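# Set a worn desk lamp's head over the farthest stable mark

## Task

The lamp has a worn joint, so it droops when stretched too far or when jolted. Place the lamp's head above the numbered mark that is farthest from its foot while the lamp can still hold itself up unaided. The centre of the head must sit roughly one head-width above the bench. The foot is loose and must finish at the spot it occupies now. Release the lamp and pull the arms away at the end; a pose that holds only because the robot supports it does not count.

## Robot and tools

Robot: two arms, left_arm and right_arm, each with 7 joints and a parallel gripper. Everything is in one shared scene frame: origin on the table top midway between the arms, +x pointing out over the table, +z up, and left_arm on the +y side. The arm names do not match the left or right of any camera image.

Tool execute_actions takes "actions", a list with zero or one entry, plus an optional boolean "pictures". An empty list changes nothing and returns the state with images. An entry with "rows" (1 to 15 rows) and "steps" (up to 15, default 15, at least 7) is a motion; each control step lasts 1/30 s, one row per step, the final row reused if rows run out. An entry with only "steps" (up to 300) is a wait that returns after that many steps counted from the previous result. A refused call does nothing. Images come only with an empty list or "pictures": true.

Every row has exactly 20 numbers, covering both arms even if one stays still: left_arm's 7 joint targets, then its gripper position, force_limit, speed; then the same 10 for right_arm. Joint numbers are absolute target angles in radians, in the same order as the Joint positions line: waist (-2.744..2.744), shoulder (-1.784..1.784), upper arm roll (-2.901..2.901), elbow (-3.042..-0.152), forearm roll (-2.807..2.807), wrist pitch (0.544..4.517), wrist roll (-3.016..3.016). True ends may differ by up to 0.018 rad. A target more than 0.018 rad beyond a stated end, and further out than the current angle, gets the call refused; a target past the real end is clipped there and reported as "joint sent to its limit" (possibly about an earlier move). No such message does not prove more travel exists.

Motion is rate limited: each step the commanded angle may lead the measured one by at most 0.248 rad (waist, shoulder, upper arm roll, elbow), 0.677 (forearm roll), 0.715 (wrist pitch) or 1.54 (wrist roll), and targets are pulled back if they would move the gripper more than 70 mm from where it is. Far targets therefore take several calls. Arms keep heading to the last row while you think or wait, until everything nearly stops or a step is HELD.

Gripper numbers are absolute, each in [-1, 1]. position: +1 fully open (140 mm gap), about -0.8 pads touching, -1 closes until blocked. force_limit: roughly 14 N at -1, 60 N at 0, 107 N at +1. speed: about 30 mm/s at -1, 140 at 0, 250 at +1. To leave a gripper unchanged, repeat its last three numbers (0 is itself a command). After closing with -1, check object_status: 0 moving, 1 blocked while opening, 2 blocked while closing (a grip), 3 reached target or pads met. To squeeze harder while at 2, raise force_limit and switch position between -1 and -0.98. position_measured is in counts: 3 open, 230 pads together, not linear. Closing pushes fingertips about 24 mm further out from the arm, so keep that room above surfaces. Fingertips reach about 33 mm past end_effector_position when closed, 9 mm when open; that point sits between the closed pads, fingers along the gripper's +z, opening along its y.

Results: the state line gives each arm's end_effector_position (metres) and end_effector_quat_wxyz, less accurate at long reach. Joint positions and Joint velocities give per-arm blocks (rad, rad/s). Joint torques are total drive outputs with offsets and noise; External joint torques estimate outside load including friction and held weight, or say "no reading". HELD marks steps where your row was not fully sent; "joint command not followed" means a clearance check altered joint targets while the rest ran. Each result is captured 7 steps before the action ends; those steps run afterwards, before your next action.

Faults: if a joint's contact torque reaches its load limit (waist 35, shoulder 35, upper arm roll 32, elbow 30, forearm roll 12, wrist pitch 12, wrist roll 12 N m) or any outside force on the arm, tool or held item reaches 40 N, that arm halts for 10 s and drops the rest of the call. Holding loads heats motors; MOTOR HOT warns, and an OVER-TEMPERATURE FAULT brakes the arm until cool. Avoid all stops.

zoom_image takes "camera" (cam_high 672x504, cam_left_wrist 616x616, cam_right_wrist 616x616) and "region" [x0, y0, x1, y1] in image pixels from the top-left, at most 504 by 504, and returns a closer view of that camera's latest image.

finished_scene takes "scene", the current scene's number; it is irreversible and reports whether the goal was met, which must still hold afterwards. Replying without any tool call ends everything.

Avoid: arms striking or pressing each other, knocking or placing anything off the table, jolting the lamp, dragging its foot, dropping or slipping, slamming, and hard pushes. Move smoothly with little effort.

Each tool is called after "Emit:" as name(argument=value, ...), one argument or row to a line, values as JSON.

## Session

Emit:
execute_actions(
  actions=[],
)

Scene clock: 0.00 s of 6600.00 s.
left_arm: end_effector_position=(+0.4090, -0.0701, +0.3069) position_measured=3 object_status=3 end_effector_quat_wxyz=(+0.351, -0.466, +0.806, -0.101) | right_arm: end_effector_position=(+0.3888, -0.5566, +0.1503) position_measured=3 object_status=3 end_effector_quat_wxyz=(+0.238, +0.966, -0.104, -0.002)
Joint positions: left_arm=[-1.282  0.238 -0.018 -1.729  0.824  1.998 -0.937] | right_arm=[-0.317 -0.261  0.043 -2.615 -0.642  2.292 -1.117]
Joint velocities: left_arm=[ 0.    -0.001  0.002 -0.001 -0.001  0.001  0.001] | right_arm=[ 0.     0.     0.     0.     0.001 -0.001 -0.001]
Joint torques (N m, as the joint torque sensors report them, + toward a larger angle): no reading
External joint torques (N m, as the arm's controller estimates them; a push from outside toward a larger angle lowers the number): no reading

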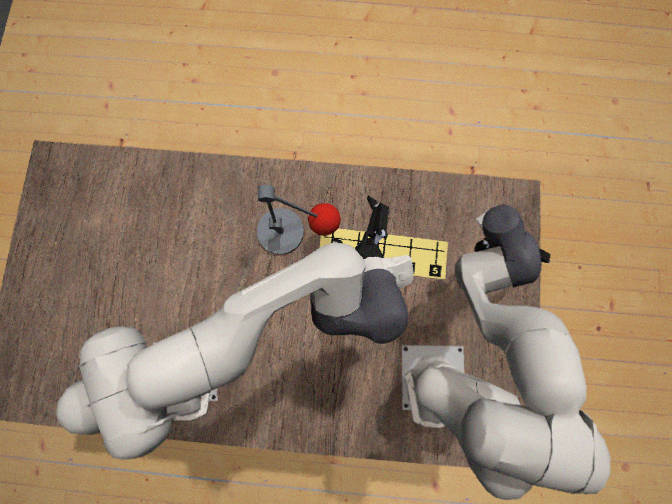

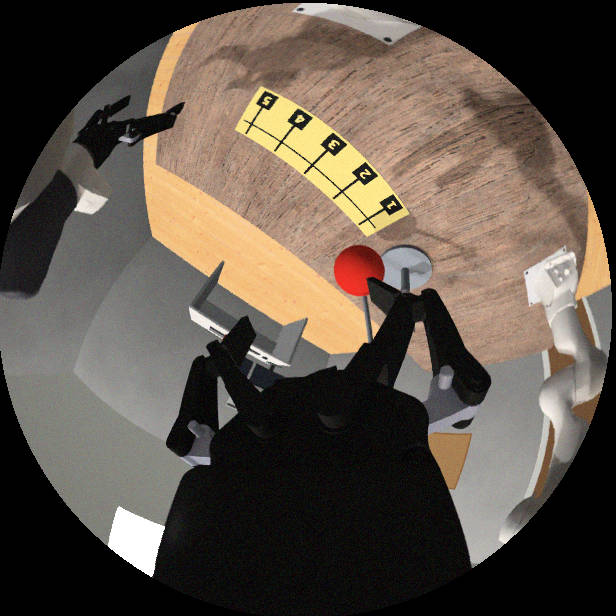

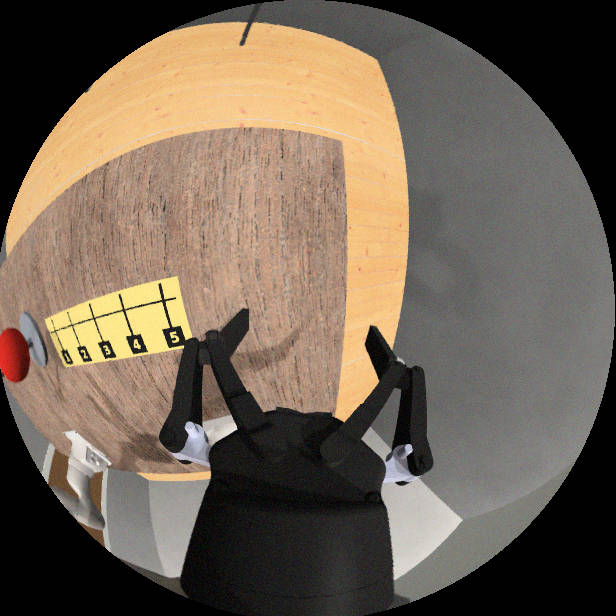

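Emit:
execute_actions(
  actions=[
    {"rows":[[-1.282,0.15,0,-1.729,0,1.998,-1.571,0.2,0,0,-0.1,-0.2,0,-2.0,0,1.8,0.75,1,0,0]]},
  ],
)

Emit:
execute_actions(
  actions=[
    {"steps":15},
  ],
)

Emit:
execute_actions(
  actions=[
    {"rows":[[-1.1,-0.5,0,-2.8,0,2.7,-1.571,0.2,0,0,-0.1,-0.2,0,-2.0,0,1.8,0.75,1,0,0]]},
  ],
)

Emit:
execute_actions(
  actions=[
    {"steps":35},
  ],
)

Emit:
execute_actions(
  actions=[
    {"rows":[[-0.681,-0.145,0,-2.928,0,3.4,-1.571,0.2,0,0,0.644,0.19,0,-1.541,0,1.731,0.75,1,0,0]]},
  ],
)

Emit:
execute_actions(
  actions=[
    {"steps":35},
  ],
)

Emit:
execute_actions(
  actions=[
    {"rows":[[-0.681,0.2,0,-2.75,0,3.65,-1.571,0.2,0,0,0.644,0.223,0,-1.777,0,2.0,0.7,1,0,0]]},
  ],
)

Emit:
execute_actions(
  actions=[
    {"steps":20},
  ],
  pictures=true,
)

Scene clock: 0.87 s of 6600.00 s.
left_arm: end_effector_position=(+0.2851, -0.1030, +0.2857) position_measured=55 object_status=0 end_effector_quat_wxyz=(+0.070, -0.717, +0.689, -0.084) | right_arm: end_effector_position=(+0.4541, -0.4456, +0.2241) position_measured=3 object_status=3 end_effector_quat_wxyz=(+0.101, +0.850, -0.517, +0.017)
Joint positions: left_arm=[-1.283  0.163 -0.005 -1.73   0.207  1.998 -1.218] | right_arm=[-0.147 -0.204  0.011 -2.286 -0.213  2.011 -0.448]
Joint velocities: left_arm=[-0.    -0.206  0.027  0.029 -1.733  0.    -1.161] | right_arm=[ 0.316  0.056 -0.02   1.384  0.977 -0.673  2.346]
Joint torques (N m, as the joint torque sensors report them, + toward a larger angle): left_arm=[  0.83 -35.65   1.97  25.68   0.34   2.57  -0.13] | right_arm=[ -0.46 -26.45  -3.42  20.06   1.31   0.71   0.69]
External joint torques (N m, as the arm's controller estimates them; a push from outside toward a larger angle lowers the number): left_arm=[ 1.07 -1.36  1.86  2.38 -1.26 -0.07 -0.16] | right_arm=[ 1.73  0.35 -1.08  2.41  1.29 -0.49  0.72]
Steps of this call (steps 1 to 18: nothing new was sent; steps 19 to 26: the first 8 steps of this action). Readings (joint positions | what the end effector reports):
19: left_arm=[-1.283 0.232 -0.016 -1.731 0.750 1.998 -0.970] | right_arm=[-0.292 -0.251 0.031 -2.590 -0.582 2.249 -1.047] | left_arm position_measured=3 object_status=0 | right_arm position_measured=3 object_status=3
20: left_arm=[-1.283 0.222 -0.014 -1.733 0.662 1.998 -1.004] | right_arm=[-0.263 -0.238 0.025 -2.552 -0.512 2.207 -0.966] | left_arm position_measured=9 object_status=0 | right_arm position_measured=3 object_status=3
22: left_arm=[-1.283 0.200 -0.010 -1.733 0.498 1.998 -1.068] | right_arm=[-0.212 -0.222 0.018 -2.470 -0.391 2.132 -0.796] | left_arm position_measured=24 object_status=0 | right_arm position_measured=3 object_status=3
26: the state above

Scene clock: 1.37 s of 6600.00 s.
left_arm: end_effector_position=(+0.2410, -0.1249, +0.2902) position_measured=104 object_status=3 end_effector_quat_wxyz=(+0.027, +0.831, -0.552, +0.054) | right_arm: end_effector_position=(+0.5019, -0.3804, +0.3350) position_measured=3 object_status=3 end_effector_quat_wxyz=(+0.005, -0.502, +0.865, -0.008)
Joint positions: left_arm=[-1.283  0.15  -0.003 -1.728  0.006  1.998 -1.5  ] | right_arm=[-0.102 -0.202  0.002 -2.002 -0.009  1.817  0.487]
Joint velocities: left_arm=[-0.001 -0.001  0.001 -0.    -0.027  0.    -0.222] | right_arm=[-0.001  0.026 -0.004 -0.001  0.036 -0.091  0.854]
Joint torques (N m, as the joint torque sensors report them, + toward a larger angle): left_arm=[  0.64 -37.86   2.93  25.77   0.12   2.77  -0.25] | right_arm=[  1.41 -27.1   -0.67  26.33   1.91   2.28   0.26]
External joint torques (N m, as the arm's controller estimates them; a push from outside toward a larger angle lowers the number): left_arm=[ 0.55 -0.25  2.7   1.02 -0.73 -0.03 -0.26] | right_arm=[ 1.47 -0.89 -0.41  1.29  1.17 -0.31  0.27]
Kept back: nothing.
Steps of this call (steps 1 to 7: the last 7 steps of your previous action; steps 8 to 15: the robot went on to your last target). Readings (joint positions | what the end effector reports):
1: left_arm=[-1.283 0.157 -0.004 -1.729 0.157 1.998 -1.255] | right_arm=[-0.137 -0.202 0.010 -2.238 -0.182 1.988 -0.372] | left_arm position_measured=62 object_status=0 | right_arm position_measured=3 object_status=3
2: left_arm=[-1.283 0.153 -0.004 -1.728 0.120 1.998 -1.287] | right_arm=[-0.129 -0.200 0.010 -2.190 -0.155 1.967 -0.298] | left_arm position_measured=70 object_status=0 | right_arm position_measured=3 object_status=3
4: left_arm=[-1.283 0.150 -0.003 -1.728 0.070 1.998 -1.342] | right_arm=[-0.115 -0.199 0.006 -2.096 -0.098 1.920 -0.117] | left_arm position_measured=85 object_status=0 | right_arm position_measured=3 object_status=3
8: left_arm=[-1.283 0.150 -0.003 -1.728 0.025 1.998 -1.422] | right_arm=[-0.103 -0.212 0.004 -2.011 -0.035 1.860 0.189] | left_arm position_measured=104 object_status=0 | right_arm position_measured=3 object_status=3
15: the state above

Scene clock: 1.63 s of 6600.00 s.
left_arm: end_effector_position=(+0.3096, -0.0923, +0.3461) position_measured=104 object_status=3 end_effector_quat_wxyz=(+0.088, +0.851, -0.485, +0.182) | right_arm: end_effector_position=(+0.4983, -0.3793, +0.3334) position_measured=3 object_status=3 end_effector_quat_wxyz=(+0.000, -0.435, +0.900, -0.003)
Joint positions: left_arm=[-1.162 -0.084 -0.005 -1.996  0.005  2.319 -1.519] | right_arm=[-0.102 -0.201  0.001 -2.002 -0.005  1.805  0.638]
Joint velocities: left_arm=[ 0.422 -1.311  0.071 -1.325 -0.006  1.193 -0.086] | right_arm=[ 0.001 -0.001  0.001  0.     0.004 -0.017  0.355]
Joint torques (N m, as the joint torque sensors report them, + toward a larger angle): left_arm=[ -2.09 -27.68  -2.39  30.44   0.09   4.94   0.04] | right_arm=[  1.19 -26.15  -1.17  26.23   1.78   2.01   0.22]
External joint torques (N m, as the arm's controller estimates them; a push from outside toward a larger angle lowers the number): left_arm=[ 1.38 -1.02  1.28 -0.23 -0.77  0.78  0.01] | right_arm=[ 1.09 -0.9  -1.08  1.77  1.01 -0.47  0.23]
Steps of this call (steps 1 to 8: the first 8 steps of this action). Readings (joint positions | what the end effector reports):
1: left_arm=[-1.273 0.136 -0.009 -1.752 0.006 2.033 -1.503] | right_arm=[-0.102 -0.201 0.002 -2.002 -0.008 1.814 0.514] | left_arm position_measured=104 object_status=3 | right_arm position_measured=3 object_status=3
2: left_arm=[-1.260 0.114 -0.011 -1.781 0.006 2.072 -1.505] | right_arm=[-0.102 -0.201 0.002 -2.002 -0.007 1.812 0.538] | left_arm position_measured=104 object_status=3 | right_arm position_measured=3 object_status=3
4: left_arm=[-1.227 0.062 -0.011 -1.841 0.006 2.150 -1.509] | right_arm=[-0.102 -0.201 0.002 -2.002 -0.006 1.808 0.579] | left_arm position_measured=104 object_status=3 | right_arm position_measured=3 object_status=3
8: the state above

Scene clock: 2.80 s of 6600.00 s.
left_arm: end_effector_position=(+0.2318, +0.0799, +0.1953) position_measured=104 object_status=3 end_effector_quat_wxyz=(+0.086, +0.878, -0.436, +0.176) | right_arm: end_effector_position=(+0.4974, -0.3792, +0.3332) position_measured=3 object_status=3 end_effector_quat_wxyz=(-0.001, -0.387, +0.922, -0.002)
Joint positions: left_arm=[-1.102 -0.498  0.002 -2.799  0.003  2.696 -1.566] | right_arm=[-0.102 -0.201  0.001 -2.002 -0.004  1.802  0.743]
Joint velocities: left_arm=[ 0.001 -0.001 -0.     0.     0.     0.006 -0.005] | right_arm=[ 0.     0.001  0.001 -0.001 -0.     0.001  0.007]
Joint torques (N m, as the joint torque sensors report them, + toward a larger angle): left_arm=[  1.2  -13.95  -2.07  23.11  -0.03   3.54  -0.15] | right_arm=[  1.36 -26.05  -1.21  26.05   1.86   2.16   0.12]
External joint torques (N m, as the arm's controller estimates them; a push from outside toward a larger angle lowers the number): left_arm=[ 1.13 -0.58 -1.63  0.18 -0.68  0.27 -0.16] | right_arm=[ 1.3  -0.98 -1.09  1.71  1.09 -0.3   0.12]
Kept back: nothing.
Steps of this call (steps 1 to 7: the last 7 steps of your previous action; steps 8 to 35: the robot went on to your last target). Readings (joint positions | what the end effector reports):
1: left_arm=[-1.148 -0.134 -0.004 -2.049 0.005 2.365 -1.523] | right_arm=[-0.102 -0.201 0.001 -2.002 -0.005 1.804 0.649] | left_arm position_measured=104 object_status=3 | right_arm position_measured=3 object_status=3
2: left_arm=[-1.135 -0.192 -0.002 -2.110 0.005 2.411 -1.526] | right_arm=[-0.102 -0.201 0.001 -2.002 -0.005 1.804 0.659] | left_arm position_measured=104 object_status=3 | right_arm position_measured=3 object_status=3
4: left_arm=[-1.114 -0.337 0.001 -2.258 0.004 2.503 -1.534] | right_arm=[-0.102 -0.201 0.001 -2.002 -0.005 1.803 0.676] | left_arm position_measured=104 object_status=3 | right_arm position_measured=3 object_status=3
8: left_arm=[-1.102 -0.483 0.003 -2.486 0.004 2.599 -1.544] | right_arm=[-0.102 -0.201 0.001 -2.002 -0.004 1.803 0.700] | left_arm position_measured=104 object_status=3 | right_arm position_measured=3 object_status=3
35: the state above

Scene clock: 3.07 s of 6600.00 s.
left_arm: end_effector_position=(+0.3341, +0.1834, +0.1000) position_measured=104 object_status=3 end_effector_quat_wxyz=(+0.062, +0.932, -0.293, +0.205) | right_arm: end_effector_position=(+0.5642, -0.2460, +0.3286) position_measured=3 object_status=3 end_effector_quat_wxyz=(-0.003, -0.493, +0.870, -0.002)
Joint positions: left_arm=[-0.784 -0.221 -0.003 -2.9    0.003  3.111 -1.566] | right_arm=[ 0.148  0.048 -0.012 -1.727 -0.005  1.77   0.743]
Joint velocities: left_arm=[ 1.161  0.912  0.092 -0.323 -0.023  1.494 -0.004] | right_arm=[ 0.928  0.732  0.069  0.79   0.001 -0.046  0.   ]
Joint torques (N m, as the joint torque sensors report them, + toward a larger angle): left_arm=[ -3.03 -24.62  -3.16  20.21   0.41   4.56  -0.06] | right_arm=[ -0.12 -42.35   0.    24.71   1.36   1.25   0.07]
External joint torques (N m, as the arm's controller estimates them; a push from outside toward a larger angle lowers the number): left_arm=[ 2.17  1.22  0.97 -0.08 -0.56  0.78 -0.09] | right_arm=[ 1.79 -0.66  0.89  1.83  0.49 -0.26  0.06]
Steps of this call (steps 1 to 8: the first 8 steps of this action). Readings (joint positions | what the end effector reports):
1: left_arm=[-1.075 -0.478 -0.006 -2.807 0.004 2.754 -1.566] | right_arm=[-0.078 -0.178 -0.011 -1.970 -0.005 1.793 0.743] | left_arm position_measured=104 object_status=3 | right_arm position_measured=3 object_status=3
2: left_arm=[-1.036 -0.443 -0.008 -2.820 0.004 2.815 -1.566] | right_arm=[-0.047 -0.145 -0.015 -1.929 -0.005 1.789 0.743] | left_arm position_measured=104 object_status=3 | right_arm position_measured=3 object_status=3
4: left_arm=[-0.955 -0.362 -0.007 -2.850 0.004 2.919 -1.566] | right_arm=[0.018 -0.077 -0.015 -1.857 -0.005 1.782 0.743] | left_arm position_measured=104 object_status=3 | right_arm position_measured=3 object_status=3
8: the state above

Scene clock: 4.23 s of 6600.00 s.
left_arm: end_effector_position=(+0.3903, +0.2100, +0.1184) position_measured=104 object_status=3 end_effector_quat_wxyz=(+0.074, +0.923, -0.235, +0.294) | right_arm: end_effector_position=(+0.4693, +0.0446, +0.3294) position_measured=3 object_status=3 end_effector_quat_wxyz=(+0.001, -0.696, +0.718, -0.001)
Joint positions: left_arm=[-0.683 -0.147  0.002 -2.928  0.     3.397 -1.568] | right_arm=[ 0.645  0.189  0.001 -1.543 -0.002  1.733  0.745]
Joint velocities: left_arm=[ 0.001 -0.001  0.001 -0.     0.001  0.002 -0.   ] | right_arm=[-0.    -0.001  0.     0.     0.001 -0.002  0.002]
Joint torques (N m, as the joint torque sensors report them, + toward a larger angle): left_arm=[  0.83 -17.27  -1.38  17.42   0.15   3.89  -0.01] | right_arm=[ -0.26 -38.98   0.01  26.29   1.4    2.12   0.1 ]
External joint torques (N m, as the arm's controller estimates them; a push from outside toward a larger angle lowers the number): left_arm=[ 0.81  1.76 -1.25  1.03 -0.16  0.43 -0.03] | right_arm=[-0.27 -0.6  -0.17  2.03  0.62 -0.34  0.1 ]
Kept back: nothing.
Steps of this call (steps 1 to 7: the last 7 steps of your previous action; steps 8 to 35: the robot went on to your last target). Readings (joint positions | what the end effector reports):
1: left_arm=[-0.749 -0.193 -0.001 -2.910 0.002 3.161 -1.566] | right_arm=[0.181 0.071 -0.011 -1.702 -0.005 1.768 0.743] | left_arm position_measured=104 object_status=3 | right_arm position_measured=3 object_status=3
2: left_arm=[-0.723 -0.173 0.002 -2.918 0.001 3.202 -1.567] | right_arm=[0.215 0.090 -0.011 -1.680 -0.005 1.766 0.743] | left_arm position_measured=104 object_status=3 | right_arm position_measured=3 object_status=3
4: left_arm=[-0.697 -0.154 0.004 -2.927 0.000 3.264 -1.567] | right_arm=[0.282 0.120 -0.009 -1.645 -0.005 1.762 0.743] | left_arm position_measured=104 object_status=3 | right_arm position_measured=3 object_status=3
8: left_arm=[-0.685 -0.148 0.003 -2.928 0.000 3.337 -1.567] | right_arm=[0.418 0.157 -0.007 -1.599 -0.005 1.756 0.743] | left_arm position_measured=104 object_status=3 | right_arm position_measured=3 object_status=3
35: the state above

Scene clock: 4.50 s of 6600.00 s.
left_arm: end_effector_position=(+0.4355, +0.1860, +0.0636) position_measured=104 object_status=3 end_effector_quat_wxyz=(+0.076, +0.920, -0.234, +0.305) | right_arm: end_effector_position=(+0.4545, +0.0319, +0.2113) position_measured=3 object_status=3 end_effector_quat_wxyz=(+0.037, +0.703, -0.710, -0.002)
Joint positions: left_arm=[-0.682  0.188  0.002 -2.762 -0.     3.59  -1.568] | right_arm=[ 0.645  0.235  0.001 -1.768 -0.002  1.929  0.724]
Joint velocities: left_arm=[-0.     0.219  0.     0.072 -0.001  0.319 -0.001] | right_arm=[ 0.     0.163  0.001 -0.251  0.001  0.375 -0.064]
Joint torques (N m, as the joint torque sensors report them, + toward a larger angle): left_arm=[  0.27 -31.33   0.23  17.82   0.15   4.45   0.02] | right_arm=[ -0.46 -54.21  -0.12  31.36   1.32   3.66  -0.37]
External joint torques (N m, as the arm's controller estimates them; a push from outside toward a larger angle lowers the number): left_arm=[ 0.23  1.69 -0.03  2.2   0.02  0.34  0.  ] | right_arm=[-0.5  -0.03 -0.41 -1.35  0.48  0.33 -0.38]
Steps of this call (steps 1 to 8: the first 8 steps of this action). Readings (joint positions | what the end effector reports):
1: left_arm=[-0.682 -0.109 0.002 -2.899 -0.000 3.426 -1.568] | right_arm=[0.645 0.179 0.001 -1.575 -0.002 1.764 0.743] | left_arm position_measured=104 object_status=3 | right_arm position_measured=3 object_status=3
2: left_arm=[-0.682 -0.039 0.002 -2.848 -0.000 3.467 -1.568] | right_arm=[0.645 0.177 0.001 -1.613 -0.002 1.793 0.740] | left_arm position_measured=104 object_status=3 | right_arm position_measured=3 object_status=3
4: left_arm=[-0.682 0.092 0.002 -2.783 -0.000 3.529 -1.568] | right_arm=[0.645 0.190 0.001 -1.689 -0.002 1.853 0.734] | left_arm position_measured=104 object_status=3 | right_arm position_measured=3 object_status=3
8: the state above

Scene clock: 5.17 s of 6600.00 s.
left_arm: end_effector_position=(+0.4481, +0.1792, +0.0778) position_measured=104 object_status=3 end_effector_quat_wxyz=(+0.083, +0.911, -0.232, +0.331) | right_arm: end_effector_position=(+0.4690, +0.0444, +0.2191) position_measured=3 object_status=3 end_effector_quat_wxyz=(+0.002, +0.709, -0.705, +0.001)
Joint positions: left_arm=[-0.682  0.198  0.002 -2.751 -0.     3.646 -1.568] | right_arm=[ 0.645  0.223  0.001 -1.778 -0.002  1.997  0.707]
Joint velocities: left_arm=[-0.001  0.001  0.    -0.     0.001  0.007  0.   ] | right_arm=[ 0.001  0.001 -0.002  0.001 -0.001  0.007 -0.007]
Joint torques (N m, as the joint torque sensors report them, + toward a larger angle): left_arm=[  0.   -26.35  -0.03  15.05   0.14   3.93  -0.01] | right_arm=[ -0.46 -40.64  -0.12  25.06   1.31   2.68  -0.34]
External joint torques (N m, as the arm's controller estimates them; a push from outside toward a larger angle lowers the number): left_arm=[ 0.03  1.25 -0.21  1.8  -0.03  0.46 -0.03] | right_arm=[-0.44 -1.53 -0.3   1.05  0.6   0.24 -0.34]
Kept back: nothing.
Steps of this call (steps 1 to 7: the last 7 steps of your previous action; steps 8 to 20: the robot went on to your last target). Readings (joint positions | what the end effector reports):
1: left_arm=[-0.682 0.194 0.002 -2.759 -0.000 3.599 -1.568] | right_arm=[0.645 0.238 0.001 -1.774 -0.002 1.940 0.722] | left_arm position_measured=104 object_status=3 | right_arm position_measured=3 object_status=3
2: left_arm=[-0.682 0.196 0.002 -2.757 -0.000 3.608 -1.568] | right_arm=[0.645 0.238 0.001 -1.777 -0.002 1.950 0.720] | left_arm position_measured=104 object_status=3 | right_arm position_measured=3 object_status=3
4: left_arm=[-0.682 0.197 0.002 -2.754 -0.000 3.621 -1.568] | right_arm=[0.645 0.234 0.001 -1.778 -0.002 1.965 0.717] | left_arm position_measured=104 object_status=3 | right_arm position_measured=3 object_status=3
8: left_arm=[-0.682 0.197 0.002 -2.752 -0.000 3.635 -1.568] | right_arm=[0.645 0.224 0.001 -1.778 -0.002 1.984 0.713] | left_arm position_measured=104 object_status=3 | right_arm position_measured=3 object_status=3
20: the state above

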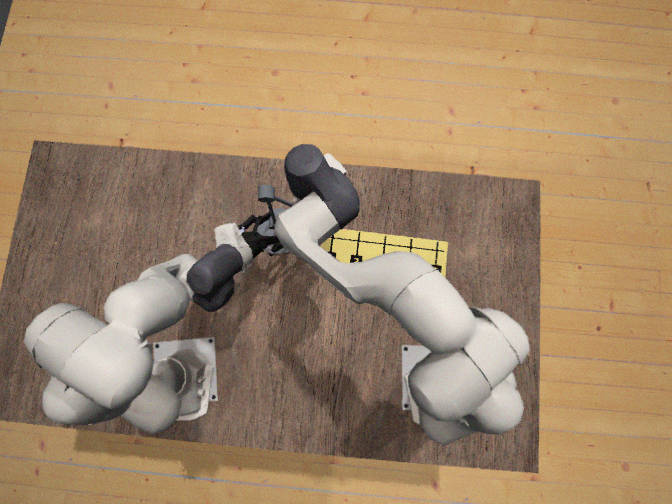

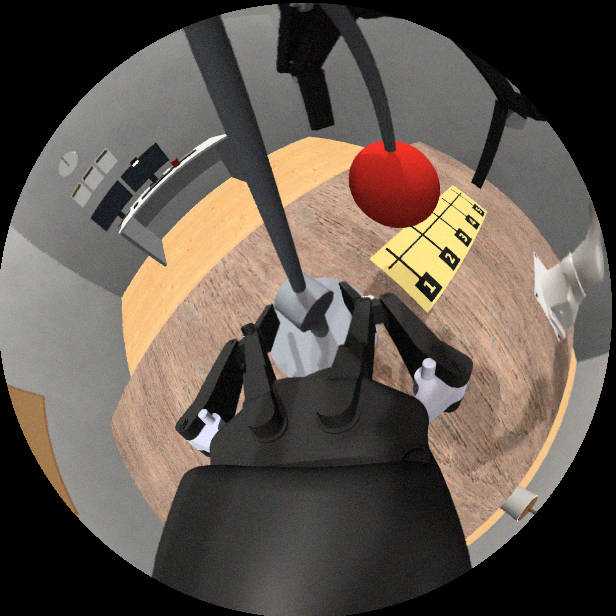

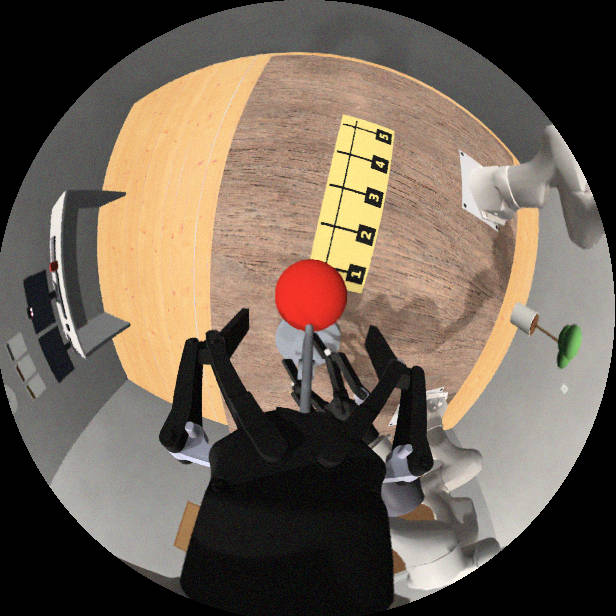

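Emit:
execute_actions(
  actions=[
    {"rows":[[-0.683,0.215,0,-2.744,0,3.665,-1.571,0.2,0,0,0.644,0.233,0,-1.79,0,2.05,0.7,1,0,0],[-0.683,0.228,0,-2.738,0,3.672,-1.571,0.2,0,0,0.644,0.242,0,-1.802,0,2.075,0.7,1,0,0],[-0.683,0.241,0,-2.733,0,3.68,-1.571,0.2,0,0,0.644,0.251,0,-1.814,0,2.1,0.7,1,0,0],[-0.683,0.254,0,-2.727,0,3.687,-1.571,0.2,0,0,0.644,0.26,0,-1.826,0,2.125,0.7,1,0,0],[-0.683,0.267,0,-2.721,0,3.694,-1.571,0.2,0,0,0.644,0.269,0,-1.838,0,2.15,0.7,1,0,0],[-0.683,0.28,0,-2.716,0,3.7,-1.571,0.2,0,0,0.644,0.278,0,-1.85,0,2.17,0.7,1,0,0],[-0.683,0.293,0,-2.71,0,3.708,-1.571,0.2,0,0,0.644,0.287,0,-1.862,0,2.192,0.7,1,0,0],[-0.683,0.305,0,-2.704,0,3.716,-1.571,0.2,0,0,0.644,0.296,0,-1.875,0,2.192,0.7,1,0,0],[-0.683,0.317,0,-2.699,0,3.716,-1.571,0.2,0,0,0.644,0.305,0,-1.887,0,2.192,0.7,1,0,0]]},
  ],
)

Emit:
execute_actions(
  actions=[
    {"rows":[[-0.683,0.317,0,-2.699,0,3.716,-1.571,-1,-0.3,-0.7,0.644,0.305,0,-1.887,0,2.192,0.7,-1,-0.7,-0.8]]},
  ],
)

Emit:
execute_actions(
  actions=[
    {"steps":28},
  ],
  pictures=true,
)

Scene clock: 6.10 s of 6600.00 s.
left_arm: end_effector_position=(+0.4529, +0.1766, +0.0577) position_measured=104 object_status=3 end_effector_quat_wxyz=(+0.082, +0.912, -0.232, +0.329) | right_arm: end_effector_position=(+0.4720, +0.0471, +0.1688) position_measured=3 object_status=3 end_effector_quat_wxyz=(-0.002, +0.710, -0.704, +0.001)
Joint positions: left_arm=[-0.682  0.276  0.002 -2.717 -0.     3.685 -1.568] | right_arm=[ 0.645  0.271  0.001 -1.845 -0.002  2.12   0.705]
Joint velocities: left_arm=[ 0.001  0.37  -0.     0.153  0.001  0.167  0.001] | right_arm=[-0.     0.316 -0.001 -0.365  0.001  0.421 -0.001]
Joint torques (N m, as the joint torque sensors report them, + toward a larger angle): left_arm=[  0.02 -29.31  -0.03  13.1    0.15   4.01  -0.07] | right_arm=[ -0.46 -42.41  -0.19  23.67   1.25   2.89  -0.36]
External joint torques (N m, as the arm's controller estimates them; a push from outside toward a larger angle lowers the number): left_arm=[ 0.01  2.42 -0.31  1.13  0.02  0.38 -0.09] | right_arm=[-0.38 -0.99 -0.36 -0.88  0.6   0.42 -0.36]
Steps of this call (steps 1 to 15: the robot went on to your last target; steps 16 to 20: nothing new was sent; steps 21 to 28: the first 8 steps of this action). Readings (joint positions | what the end effector reports):
21: left_arm=[-0.682 0.200 0.002 -2.750 -0.000 3.650 -1.568] | right_arm=[0.645 0.223 0.001 -1.780 -0.002 2.006 0.705] | left_arm position_measured=104 object_status=3 | right_arm position_measured=3 object_status=3
22: left_arm=[-0.682 0.207 0.002 -2.746 -0.000 3.653 -1.568] | right_arm=[0.645 0.225 0.001 -1.784 -0.002 2.018 0.705] | left_arm position_measured=104 object_status=3 | right_arm position_measured=3 object_status=3
24: left_arm=[-0.682 0.226 0.002 -2.737 -0.000 3.663 -1.568] | right_arm=[0.645 0.234 0.001 -1.799 -0.002 2.049 0.705] | left_arm position_measured=104 object_status=3 | right_arm position_measured=3 object_status=3
28: the state above

Scene clock: 6.60 s of 6600.00 s.
left_arm: end_effector_position=(+0.4560, +0.1749, +0.0495) position_measured=127 object_status=0 end_effector_quat_wxyz=(+0.083, +0.911, -0.232, +0.331) | right_arm: end_effector_position=(+0.4683, +0.0440, +0.1337) position_measured=22 object_status=0 end_effector_quat_wxyz=(+0.003, +0.710, -0.704, +0.000)
Joint positions: left_arm=[-0.682  0.315  0.002 -2.7   -0.     3.711 -1.568] | right_arm=[ 0.645  0.306  0.001 -1.887 -0.002  2.186  0.705]
Joint velocities: left_arm=[ 0.001 -0.001 -0.     0.001  0.     0.01  -0.001] | right_arm=[ 0.     0.     0.001  0.    -0.001  0.024 -0.001]
Joint torques (N m, as the joint torque sensors report them, + toward a larger angle): left_arm=[ -0.21 -28.24   0.01  12.42   0.12   3.86  -0.04] | right_arm=[ -0.35 -42.81  -0.02  23.44   1.22   2.74  -0.38]
External joint torques (N m, as the arm's controller estimates them; a push from outside toward a larger angle lowers the number): left_arm=[-0.2   1.86 -0.3   0.4   0.01  0.37 -0.06] | right_arm=[-0.31 -2.22 -0.27  0.56  0.58  0.31 -0.38]
Steps of this call (steps 1 to 7: the last 7 steps of your previous action; steps 8 to 15: the first 8 steps of this action). Readings (joint positions | what the end effector reports):
8: left_arm=[-0.682 0.315 0.002 -2.702 -0.000 3.707 -1.568] | right_arm=[0.645 0.311 0.001 -1.887 -0.002 2.174 0.705] | left_arm position_measured=104 object_status=0 | right_arm position_measured=3 object_status=0
9: left_arm=[-0.682 0.315 0.002 -2.701 -0.000 3.708 -1.568] | right_arm=[0.645 0.310 0.001 -1.887 -0.002 2.177 0.705] | left_arm position_measured=107 object_status=0 | right_arm position_measured=5 object_status=0
11: left_arm=[-0.682 0.315 0.002 -2.701 -0.000 3.709 -1.568] | right_arm=[0.645 0.307 0.001 -1.887 -0.002 2.181 0.705] | left_arm position_measured=113 object_status=0 | right_arm position_measured=11 object_status=0
15: the state above

Scene clock: 7.53 s of 6600.00 s.
left_arm: end_effector_position=(+0.4548, +0.1723, +0.0496) position_measured=197 object_status=2 end_effector_quat_wxyz=(+0.084, +0.910, -0.234, +0.331) | right_arm: end_effector_position=(+0.4699, +0.0448, +0.1347) position_measured=80 object_status=2 end_effector_quat_wxyz=(+0.001, +0.710, -0.704, +0.001)
Joint positions: left_arm=[-0.684  0.315 -0.    -2.701  0.     3.713 -1.568] | right_arm=[ 0.645  0.305  0.    -1.887 -0.002  2.191  0.705]
Joint velocities: left_arm=[ 0.001 -0.    -0.001 -0.001  0.     0.001 -0.   ] | right_arm=[ 0.     0.001 -0.     0.001  0.001 -0.    -0.001]
Joint torques (N m, as the joint torque sensors report them, + toward a larger angle): left_arm=[  0.6  -28.89   1.28  13.51   0.     3.83   0.  ] | right_arm=[ -0.33 -42.5    0.05  23.49   1.23   2.57  -0.33]
External joint torques (N m, as the arm's controller estimates them; a push from outside toward a larger angle lowers the number): left_arm=[ 0.63  1.06  1.01  1.6  -0.12  0.34 -0.01] | right_arm=[-0.41 -1.68 -0.3   0.4   0.59  0.12 -0.33]
Kept back: nothing.
Steps of this call (steps 1 to 7: the last 7 steps of your previous action; steps 8 to 15: the robot went on to your last target; steps 16 to 28: nothing new was sent). Readings (joint positions | what the end effector reports):
1: left_arm=[-0.682 0.315 0.002 -2.700 -0.000 3.712 -1.568] | right_arm=[0.645 0.306 0.001 -1.887 -0.002 2.187 0.705] | left_arm position_measured=130 object_status=0 | right_arm position_measured=25 object_status=0
2: left_arm=[-0.682 0.315 0.002 -2.700 -0.000 3.712 -1.568] | right_arm=[0.645 0.306 0.001 -1.887 -0.002 2.187 0.705] | left_arm position_measured=134 object_status=0 | right_arm position_measured=28 object_status=0
4: left_arm=[-0.682 0.315 0.002 -2.700 -0.000 3.712 -1.568] | right_arm=[0.645 0.306 0.001 -1.887 -0.002 2.188 0.705] | left_arm position_measured=141 object_status=0 | right_arm position_measured=34 object_status=0
8: left_arm=[-0.682 0.315 0.002 -2.700 -0.000 3.713 -1.568] | right_arm=[0.645 0.306 0.001 -1.887 -0.002 2.189 0.705] | left_arm position_measured=154 object_status=0 | right_arm position_measured=45 object_status=0
28: the state above
All arms were judged still, so your last target was given up. Only a new action makes them travel on or press farther. Fingers that are still opening or closing keep moving.

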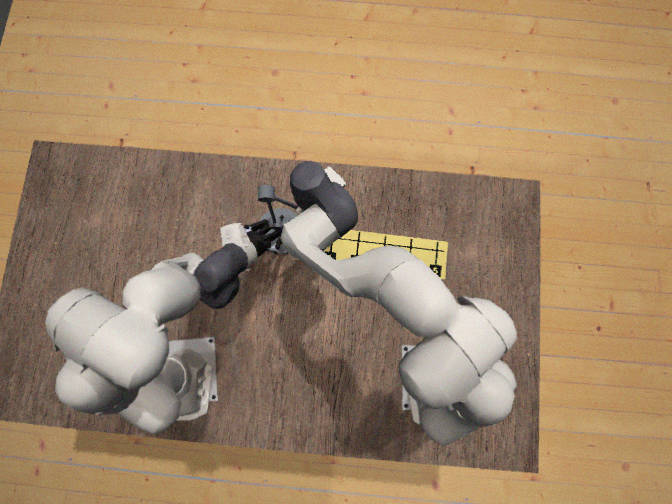

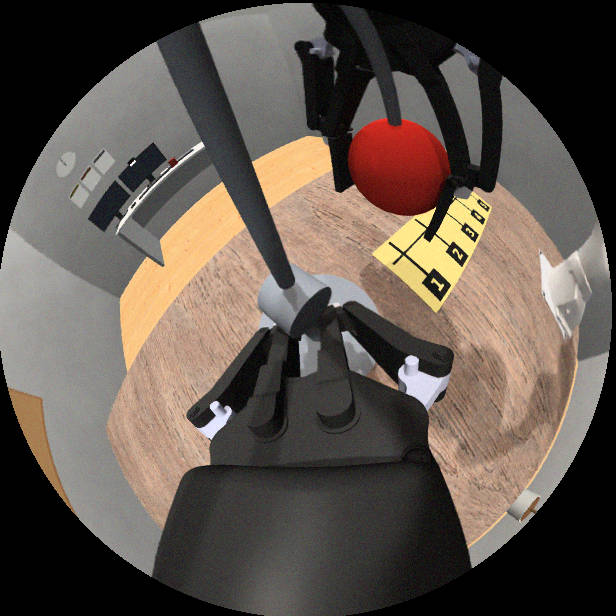

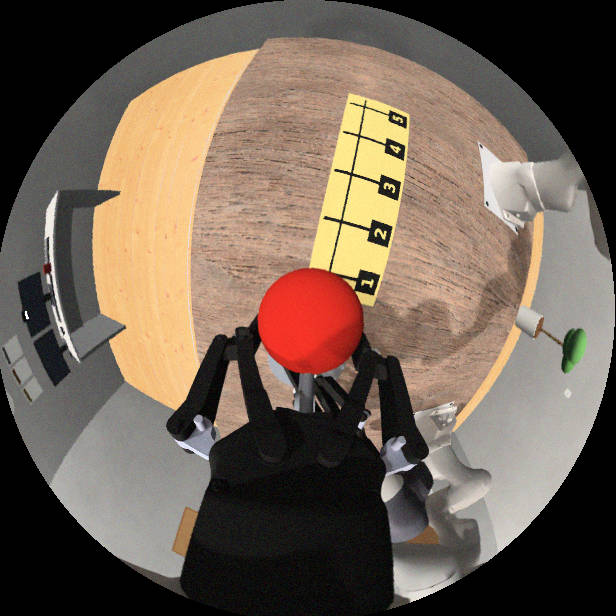

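Emit:
execute_actions(
  actions=[
    {"rows":[[-0.686,0.317,0,-2.699,0,3.716,-1.571,-1,-0.3,-0.7,0.636,0.295,0,-1.907,0,2.202,0.695,-1,-0.7,-0.8],[-0.686,0.317,0,-2.699,0,3.716,-1.571,-1,-0.3,-0.7,0.627,0.285,0,-1.928,0,2.212,0.69,-1,-0.7,-0.8],[-0.686,0.317,0,-2.699,0,3.716,-1.571,-1,-0.3,-0.7,0.618,0.275,0,-1.948,0,2.223,0.684,-1,-0.7,-0.8],[-0.686,0.317,0,-2.699,0,3.716,-1.571,-1,-0.3,-0.7,0.61,0.264,0,-1.968,0,2.233,0.679,-1,-0.7,-0.8],[-0.686,0.317,0,-2.699,0,3.716,-1.571,-1,-0.3,-0.7,0.601,0.254,0,-1.989,0,2.243,0.673,-1,-0.7,-0.8],[-0.686,0.317,0,-2.699,0,3.716,-1.571,-1,-0.3,-0.7,0.593,0.244,0,-2.009,0,2.253,0.668,-1,-0.7,-0.8],[-0.686,0.317,0,-2.699,0,3.716,-1.571,-1,-0.3,-0.7,0.584,0.234,0,-2.029,0,2.263,0.663,-1,-0.7,-0.8],[-0.686,0.317,0,-2.699,0,3.716,-1.571,-1,-0.3,-0.7,0.576,0.224,0,-2.05,0,2.274,0.657,-1,-0.7,-0.8],[-0.686,0.317,0,-2.699,0,3.716,-1.571,-1,-0.3,-0.7,0.567,0.214,0,-2.07,0,2.284,0.652,-1,-0.7,-0.8],[-0.686,0.317,0,-2.699,0,3.716,-1.571,-1,-0.3,-0.7,0.559,0.204,0,-2.09,0,2.294,0.647,-1,-0.7,-0.8],[-0.686,0.317,0,-2.699,0,3.716,-1.571,-1,-0.3,-0.7,0.55,0.194,0,-2.111,0,2.304,0.641,-1,-0.7,-0.8],[-0.686,0.317,0,-2.699,0,3.716,-1.571,-1,-0.3,-0.7,0.542,0.183,0,-2.131,0,2.314,0.636,-1,-0.7,-0.8],[-0.686,0.317,0,-2.699,0,3.716,-1.571,-1,-0.3,-0.7,0.533,0.173,0,-2.151,0,2.325,0.63,-1,-0.7,-0.8],[-0.686,0.317,0,-2.699,0,3.716,-1.571,-1,-0.3,-0.7,0.525,0.163,0,-2.172,0,2.335,0.625,-1,-0.7,-0.8],[-0.686,0.317,0,-2.699,0,3.716,-1.571,-1,-0.3,-0.7,0.516,0.153,0,-2.192,0,2.345,0.62,-1,-0.7,-0.8]]},
  ],
)

Emit:
execute_actions(
  actions=[
    {"rows":[[-0.686,0.317,0,-2.699,0,3.716,-1.571,-1,-0.3,-0.7,0.503,0.142,0,-2.21,0,2.352,0.612,-1,-0.7,-0.8],[-0.686,0.317,0,-2.699,0,3.716,-1.571,-1,-0.3,-0.7,0.491,0.132,0,-2.228,0,2.359,0.604,-1,-0.7,-0.8],[-0.686,0.317,0,-2.699,0,3.716,-1.571,-1,-0.3,-0.7,0.478,0.121,0,-2.246,0,2.366,0.596,-1,-0.7,-0.8],[-0.686,0.317,0,-2.699,0,3.716,-1.571,-1,-0.3,-0.7,0.465,0.11,0,-2.263,0,2.374,0.588,-1,-0.7,-0.8],[-0.686,0.317,0,-2.699,0,3.716,-1.571,-1,-0.3,-0.7,0.453,0.099,0,-2.281,0,2.381,0.58,-1,-0.7,-0.8],[-0.686,0.317,0,-2.699,0,3.716,-1.571,-1,-0.3,-0.7,0.44,0.089,0,-2.299,0,2.388,0.572,-1,-0.7,-0.8],[-0.686,0.317,0,-2.699,0,3.716,-1.571,-1,-0.3,-0.7,0.427,0.078,0,-2.317,0,2.395,0.564,-1,-0.7,-0.8],[-0.686,0.317,0,-2.699,0,3.716,-1.571,-1,-0.3,-0.7,0.415,0.067,0,-2.335,0,2.402,0.556,-1,-0.7,-0.8],[-0.686,0.317,0,-2.699,0,3.716,-1.571,-1,-0.3,-0.7,0.402,0.056,0,-2.353,0,2.409,0.548,-1,-0.7,-0.8],[-0.686,0.317,0,-2.699,0,3.716,-1.571,-1,-0.3,-0.7,0.389,0.046,0,-2.371,0,2.416,0.54,-1,-0.7,-0.8],[-0.686,0.317,0,-2.699,0,3.716,-1.571,-1,-0.3,-0.7,0.377,0.035,0,-2.389,0,2.423,0.532,-1,-0.7,-0.8],[-0.686,0.317,0,-2.699,0,3.716,-1.571,-1,-0.3,-0.7,0.364,0.024,0,-2.406,0,2.431,0.524,-1,-0.7,-0.8],[-0.686,0.317,0,-2.699,0,3.716,-1.571,-1,-0.3,-0.7,0.351,0.013,0,-2.424,0,2.438,0.516,-1,-0.7,-0.8],[-0.686,0.317,0,-2.699,0,3.716,-1.571,-1,-0.3,-0.7,0.339,0.003,0,-2.442,0,2.445,0.51,-1,-0.7,-0.8],[-0.686,0.317,0,-2.699,0,3.716,-1.571,-1,-0.3,-0.7,0.326,-0.008,0,-2.46,0,2.452,0.51,-1,-0.7,-0.8]]},
  ],
)

Emit:
execute_actions(
  actions=[
    {"steps":30},
  ],
)

Emit:
execute_actions(
  actions=[
    {"rows":[[-0.686,0.317,0,-2.699,0,3.716,-1.571,-1,-0.3,-0.7,0.326,-0.008,0,-2.46,0,2.452,0.51,0.7,-0.7,-1]]},
  ],
)

Emit:
execute_actions(
  actions=[
    {"steps":60},
  ],
  pictures=true,
)

Scene clock: 9.50 s of 6600.00 s.
left_arm: end_effector_position=(+0.4549, +0.1705, +0.0504) position_measured=197 object_status=2 end_effector_quat_wxyz=(+0.084, +0.909, -0.237, +0.332) | right_arm: end_effector_position=(+0.4681, +0.0144, +0.1337) position_measured=80 object_status=2 end_effector_quat_wxyz=(-0.008, +0.700, -0.714, -0.000)
Joint positions: left_arm=[-0.687  0.315 -0.    -2.699  0.001  3.714 -1.563] | right_arm=[ 0.602  0.235  0.006 -1.995  0.002  2.246  0.692]
Joint velocities: left_arm=[-0.004  0.001 -0.     0.002  0.002  0.004  0.021] | right_arm=[-0.251 -0.284 -0.008 -0.558  0.002  0.223 -0.085]
Joint torques (N m, as the joint torque sensors report them, + toward a larger angle): left_arm=[  1.79 -28.54   1.41  12.51  -0.11   3.64  -0.73] | right_arm=[ -3.28 -32.49  -2.96  17.21   0.33   1.19  -0.62]
External joint torques (N m, as the arm's controller estimates them; a push from outside toward a larger angle lowers the number): left_arm=[ 1.77  1.42  1.1   0.56 -0.21  0.2  -0.77] | right_arm=[-4.32  3.1  -3.16 -6.91 -0.39 -1.57 -0.54]
Steps of this call (steps 1 to 51: nothing new was sent; steps 52 to 59: the first 8 steps of this action). Readings (joint positions | what the end effector reports):
52: left_arm=[-0.684 0.315 -0.000 -2.700 0.000 3.714 -1.568] | right_arm=[0.644 0.303 0.001 -1.891 -0.002 2.194 0.705] | left_arm position_measured=197 object_status=2 | right_arm position_measured=80 object_status=2
53: left_arm=[-0.684 0.315 -0.000 -2.700 0.000 3.714 -1.568] | right_arm=[0.642 0.297 0.002 -1.899 -0.001 2.200 0.704] | left_arm position_measured=197 object_status=2 | right_arm position_measured=80 object_status=2
55: left_arm=[-0.686 0.315 -0.000 -2.700 0.000 3.714 -1.567] | right_arm=[0.632 0.279 0.004 -1.924 0.000 2.214 0.703] | left_arm position_measured=197 object_status=2 | right_arm position_measured=80 object_status=2
59: the state above

Scene clock: 10.00 s of 6600.00 s.
left_arm: end_effector_position=(+0.4550, +0.1703, +0.0504) position_measured=197 object_status=2 end_effector_quat_wxyz=(+0.084, +0.909, -0.238, +0.332) | right_arm: end_effector_position=(+0.4542, -0.1005, +0.1032) position_measured=80 object_status=2 end_effector_quat_wxyz=(+0.002, -0.669, +0.743, +0.000)
Joint positions: left_arm=[-0.687  0.316 -0.    -2.698  0.001  3.714 -1.561] | right_arm=[ 0.448  0.087  0.004 -2.288  0.002  2.378  0.621]
Joint velocities: left_arm=[ 0.     0.    -0.001  0.002 -0.001  0.001 -0.001] | right_arm=[-0.352 -0.305 -0.003 -0.523 -0.001  0.189 -0.21 ]
Joint torques (N m, as the joint torque sensors report them, + toward a larger angle): left_arm=[  1.09 -29.19   1.12  12.01  -0.08   3.75  -0.38] | right_arm=[ -2.82 -30.26  -2.12  18.03   0.2    1.42  -0.17]
External joint torques (N m, as the arm's controller estimates them; a push from outside toward a larger angle lowers the number): left_arm=[ 1.14  0.87  0.86  0.03 -0.2   0.25 -0.4 ] | right_arm=[-4.86  0.51 -2.96 -5.75 -0.35 -1.46 -0.16]
Steps of this call (steps 1 to 7: the last 7 steps of your previous action; steps 8 to 15: the first 8 steps of this action). Readings (joint positions | what the end effector reports):
8: left_arm=[-0.687 0.316 -0.000 -2.699 0.001 3.714 -1.561] | right_arm=[0.528 0.159 0.003 -2.157 0.002 2.323 0.665] | left_arm position_measured=197 object_status=2 | right_arm position_measured=80 object_status=2
9: left_arm=[-0.687 0.316 -0.000 -2.699 0.001 3.714 -1.561] | right_arm=[0.518 0.149 0.003 -2.177 0.002 2.331 0.661] | left_arm position_measured=197 object_status=2 | right_arm position_measured=80 object_status=2
11: left_arm=[-0.687 0.316 -0.000 -2.699 0.001 3.714 -1.561] | right_arm=[0.496 0.128 0.003 -2.215 0.002 2.348 0.649] | left_arm position_measured=197 object_status=2 | right_arm position_measured=80 object_status=2
15: the state above

Scene clock: 11.00 s of 6600.00 s.
left_arm: end_effector_position=(+0.4546, +0.1702, +0.0502) position_measured=197 object_status=2 end_effector_quat_wxyz=(+0.084, +0.909, -0.239, +0.332) | right_arm: end_effector_position=(+0.4423, -0.1721, +0.0913) position_measured=80 object_status=2 end_effector_quat_wxyz=(+0.007, -0.658, +0.753, -0.001)
Joint positions: left_arm=[-0.687  0.316 -0.    -2.699  0.001  3.714 -1.561] | right_arm=[ 0.332 -0.009  0.004 -2.453  0.003  2.457  0.534]
Joint velocities: left_arm=[ 0.    -0.001 -0.002 -0.     0.001 -0.001 -0.001] | right_arm=[-0.001 -0.001 -0.002  0.001 -0.002  0.001 -0.002]
Joint torques (N m, as the joint torque sensors report them, + toward a larger angle): left_arm=[  0.91 -29.48   0.8   12.64  -0.11   3.64  -0.38] | right_arm=[ -3.26 -28.51  -2.05  16.5   -0.04   1.65  -1.33]
External joint torques (N m, as the arm's controller estimates them; a push from outside toward a larger angle lowers the number): left_arm=[ 0.91  0.65  0.5   0.62 -0.22  0.13 -0.4 ] | right_arm=[-3.19 -0.28 -1.96 -4.23 -0.54 -0.87 -1.33]
Kept back: nothing.
Steps of this call (steps 1 to 7: the last 7 steps of your previous action; steps 8 to 30: the robot went on to your last target). Readings (joint positions | what the end effector reports):
1: left_arm=[-0.687 0.316 -0.000 -2.698 0.001 3.714 -1.561] | right_arm=[0.436 0.076 0.005 -2.306 0.002 2.385 0.614] | left_arm position_measured=197 object_status=2 | right_arm position_measured=80 object_status=2
2: left_arm=[-0.687 0.316 -0.000 -2.698 0.001 3.714 -1.561] | right_arm=[0.423 0.065 0.005 -2.324 0.002 2.392 0.606] | left_arm position_measured=197 object_status=2 | right_arm position_measured=80 object_status=2
4: left_arm=[-0.687 0.316 -0.000 -2.698 0.001 3.714 -1.561] | right_arm=[0.398 0.044 0.005 -2.360 0.002 2.407 0.591] | left_arm position_measured=197 object_status=2 | right_arm position_measured=80 object_status=2
8: left_arm=[-0.687 0.316 -0.000 -2.698 0.001 3.714 -1.561] | right_arm=[0.350 0.003 0.005 -2.428 0.002 2.435 0.562] | left_arm position_measured=197 object_status=2 | right_arm position_measured=80 object_status=2
30: the state above
All arms were judged still, so your last target was given up. Only a new action makes them travel on or press farther. Fingers that are still opening or closing keep moving.

Scene clock: 11.27 s of 6600.00 s.
left_arm: end_effector_position=(+0.4545, +0.1707, +0.0496) position_measured=197 object_status=2 end_effector_quat_wxyz=(+0.084, +0.909, -0.238, +0.332) | right_arm: end_effector_position=(+0.4404, -0.1758, +0.0892) position_measured=69 object_status=0 end_effector_quat_wxyz=(+0.004, -0.660, +0.752, -0.000)
Joint positions: left_arm=[-0.687  0.317 -0.    -2.699  0.001  3.714 -1.563] | right_arm=[ 0.328 -0.009  0.001 -2.457  0.003  2.455  0.524]
Joint velocities: left_arm=[-0.    -0.001 -0.001 -0.    -0.001 -0.001 -0.005] | right_arm=[-0.006  0.002 -0.005 -0.007 -0.    -0.007 -0.032]
Joint torques (N m, as the joint torque sensors report them, + toward a larger angle): left_arm=[  1.03 -30.91   1.25  12.3   -0.16   3.64  -0.11] | right_arm=[ -0.97 -28.81  -0.29  19.7   -0.06   2.2   -0.31]
External joint torques (N m, as the arm's controller estimates them; a push from outside toward a larger angle lowers the number): left_arm=[ 1.02 -0.71  0.94  0.28 -0.26  0.13 -0.12] | right_arm=[-1.26 -0.67 -0.57 -1.01 -0.55 -0.32 -0.31]
Steps of this call (steps 1 to 8: the first 8 steps of this action). Readings (joint positions | what the end effector reports):
1: left_arm=[-0.687 0.316 -0.000 -2.699 0.001 3.714 -1.561] | right_arm=[0.332 -0.009 0.004 -2.453 0.003 2.457 0.534] | left_arm position_measured=197 object_status=2 | right_arm position_measured=80 object_status=0
2: left_arm=[-0.687 0.316 -0.000 -2.699 0.001 3.714 -1.561] | right_arm=[0.332 -0.010 0.004 -2.453 0.003 2.457 0.533] | left_arm position_measured=197 object_status=2 | right_arm position_measured=80 object_status=0
4: left_arm=[-0.687 0.317 -0.000 -2.699 0.001 3.714 -1.561] | right_arm=[0.330 -0.009 0.003 -2.455 0.003 2.457 0.529] | left_arm position_measured=197 object_status=2 | right_arm position_measured=76 object_status=0
8: the state above

Scene clock: 13.27 s of 6600.00 s.
left_arm: end_effector_position=(+0.4545, +0.1707, +0.0496) position_measured=197 object_status=2 end_effector_quat_wxyz=(+0.084, +0.909, -0.237, +0.332) | right_arm: end_effector_position=(+0.4399, -0.1763, +0.0888) position_measured=41 object_status=3 end_effector_quat_wxyz=(+0.003, -0.663, +0.749, -0.000)
Joint positions: left_arm=[-0.687  0.317 -0.    -2.699  0.001  3.714 -1.563] | right_arm=[ 0.328 -0.009  0.001 -2.458  0.003  2.454  0.515]
Joint velocities: left_arm=[ 0.     0.001 -0.     0.002  0.001 -0.     0.   ] | right_arm=[ 0.     0.     0.001 -0.001  0.001 -0.    -0.   ]
Joint torques (N m, as the joint torque sensors report them, + toward a larger angle): left_arm=[  0.87 -28.56   1.52  12.59  -0.21   3.67  -0.31] | right_arm=[ -1.16 -28.88  -0.7   19.35  -0.05   2.17  -0.37]
External joint torques (N m, as the arm's controller estimates them; a push from outside toward a larger angle lowers the number): left_arm=[ 0.83  1.56  1.19  0.56 -0.32  0.16 -0.33] | right_arm=[-1.11 -1.   -0.64 -1.08 -0.56 -0.3  -0.37]
Kept back: nothing.
Steps of this call (steps 1 to 7: the last 7 steps of your previous action; steps 8 to 15: the robot went on to your last target; steps 16 to 60: nothing new was sent). Readings (joint positions | what the end effector reports):
1: left_arm=[-0.687 0.317 -0.000 -2.699 0.001 3.714 -1.563] | right_arm=[0.328 -0.009 0.001 -2.458 0.003 2.455 0.523] | left_arm position_measured=197 object_status=2 | right_arm position_measured=68 object_status=0
2: left_arm=[-0.687 0.317 -0.000 -2.699 0.001 3.714 -1.563] | right_arm=[0.328 -0.009 0.001 -2.458 0.003 2.455 0.522] | left_arm position_measured=197 object_status=2 | right_arm position_measured=66 object_status=0
4: left_arm=[-0.687 0.317 -0.000 -2.699 0.001 3.714 -1.563] | right_arm=[0.328 -0.009 0.001 -2.458 0.003 2.454 0.521] | left_arm position_measured=197 object_status=2 | right_arm position_measured=63 object_status=0
8: left_arm=[-0.687 0.317 -0.000 -2.699 0.001 3.714 -1.563] | right_arm=[0.328 -0.009 0.001 -2.458 0.003 2.454 0.519] | left_arm position_measured=197 object_status=2 | right_arm position_measured=56 object_status=0
60: the state above
All arms were judged still, so your last target was given up. Only a new action makes them travel on or press farther. Fingers that are still opening or closing keep moving.

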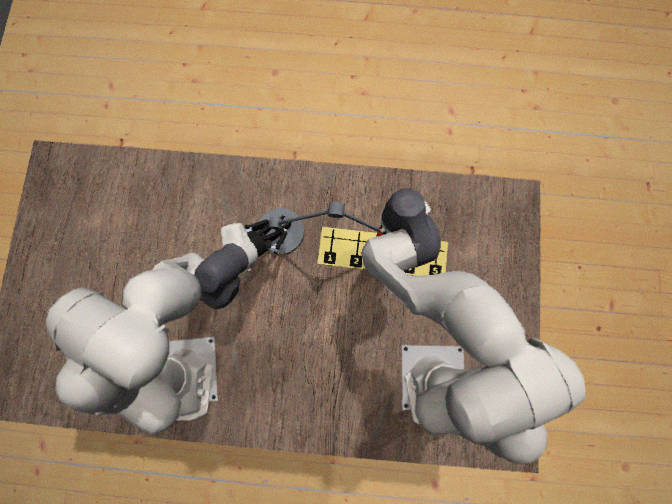

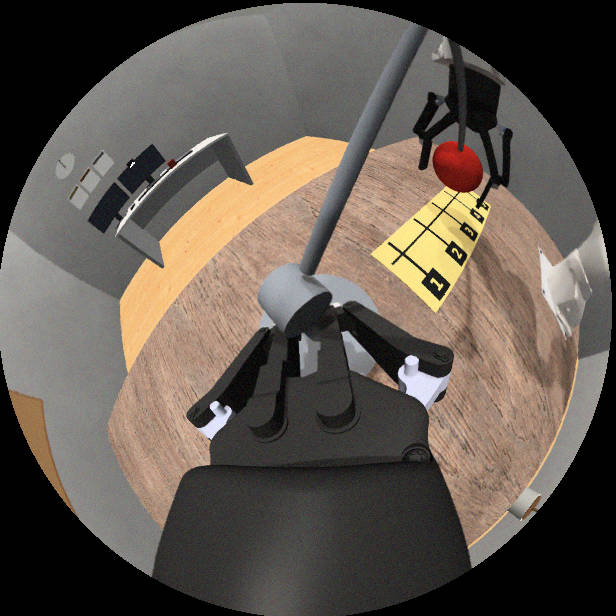

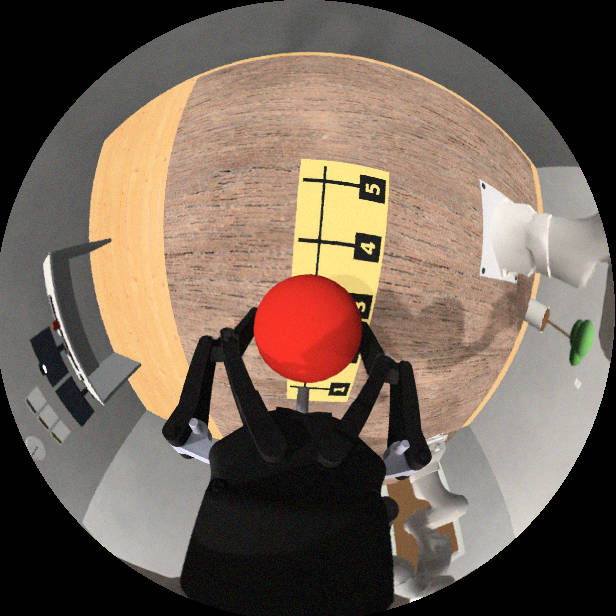

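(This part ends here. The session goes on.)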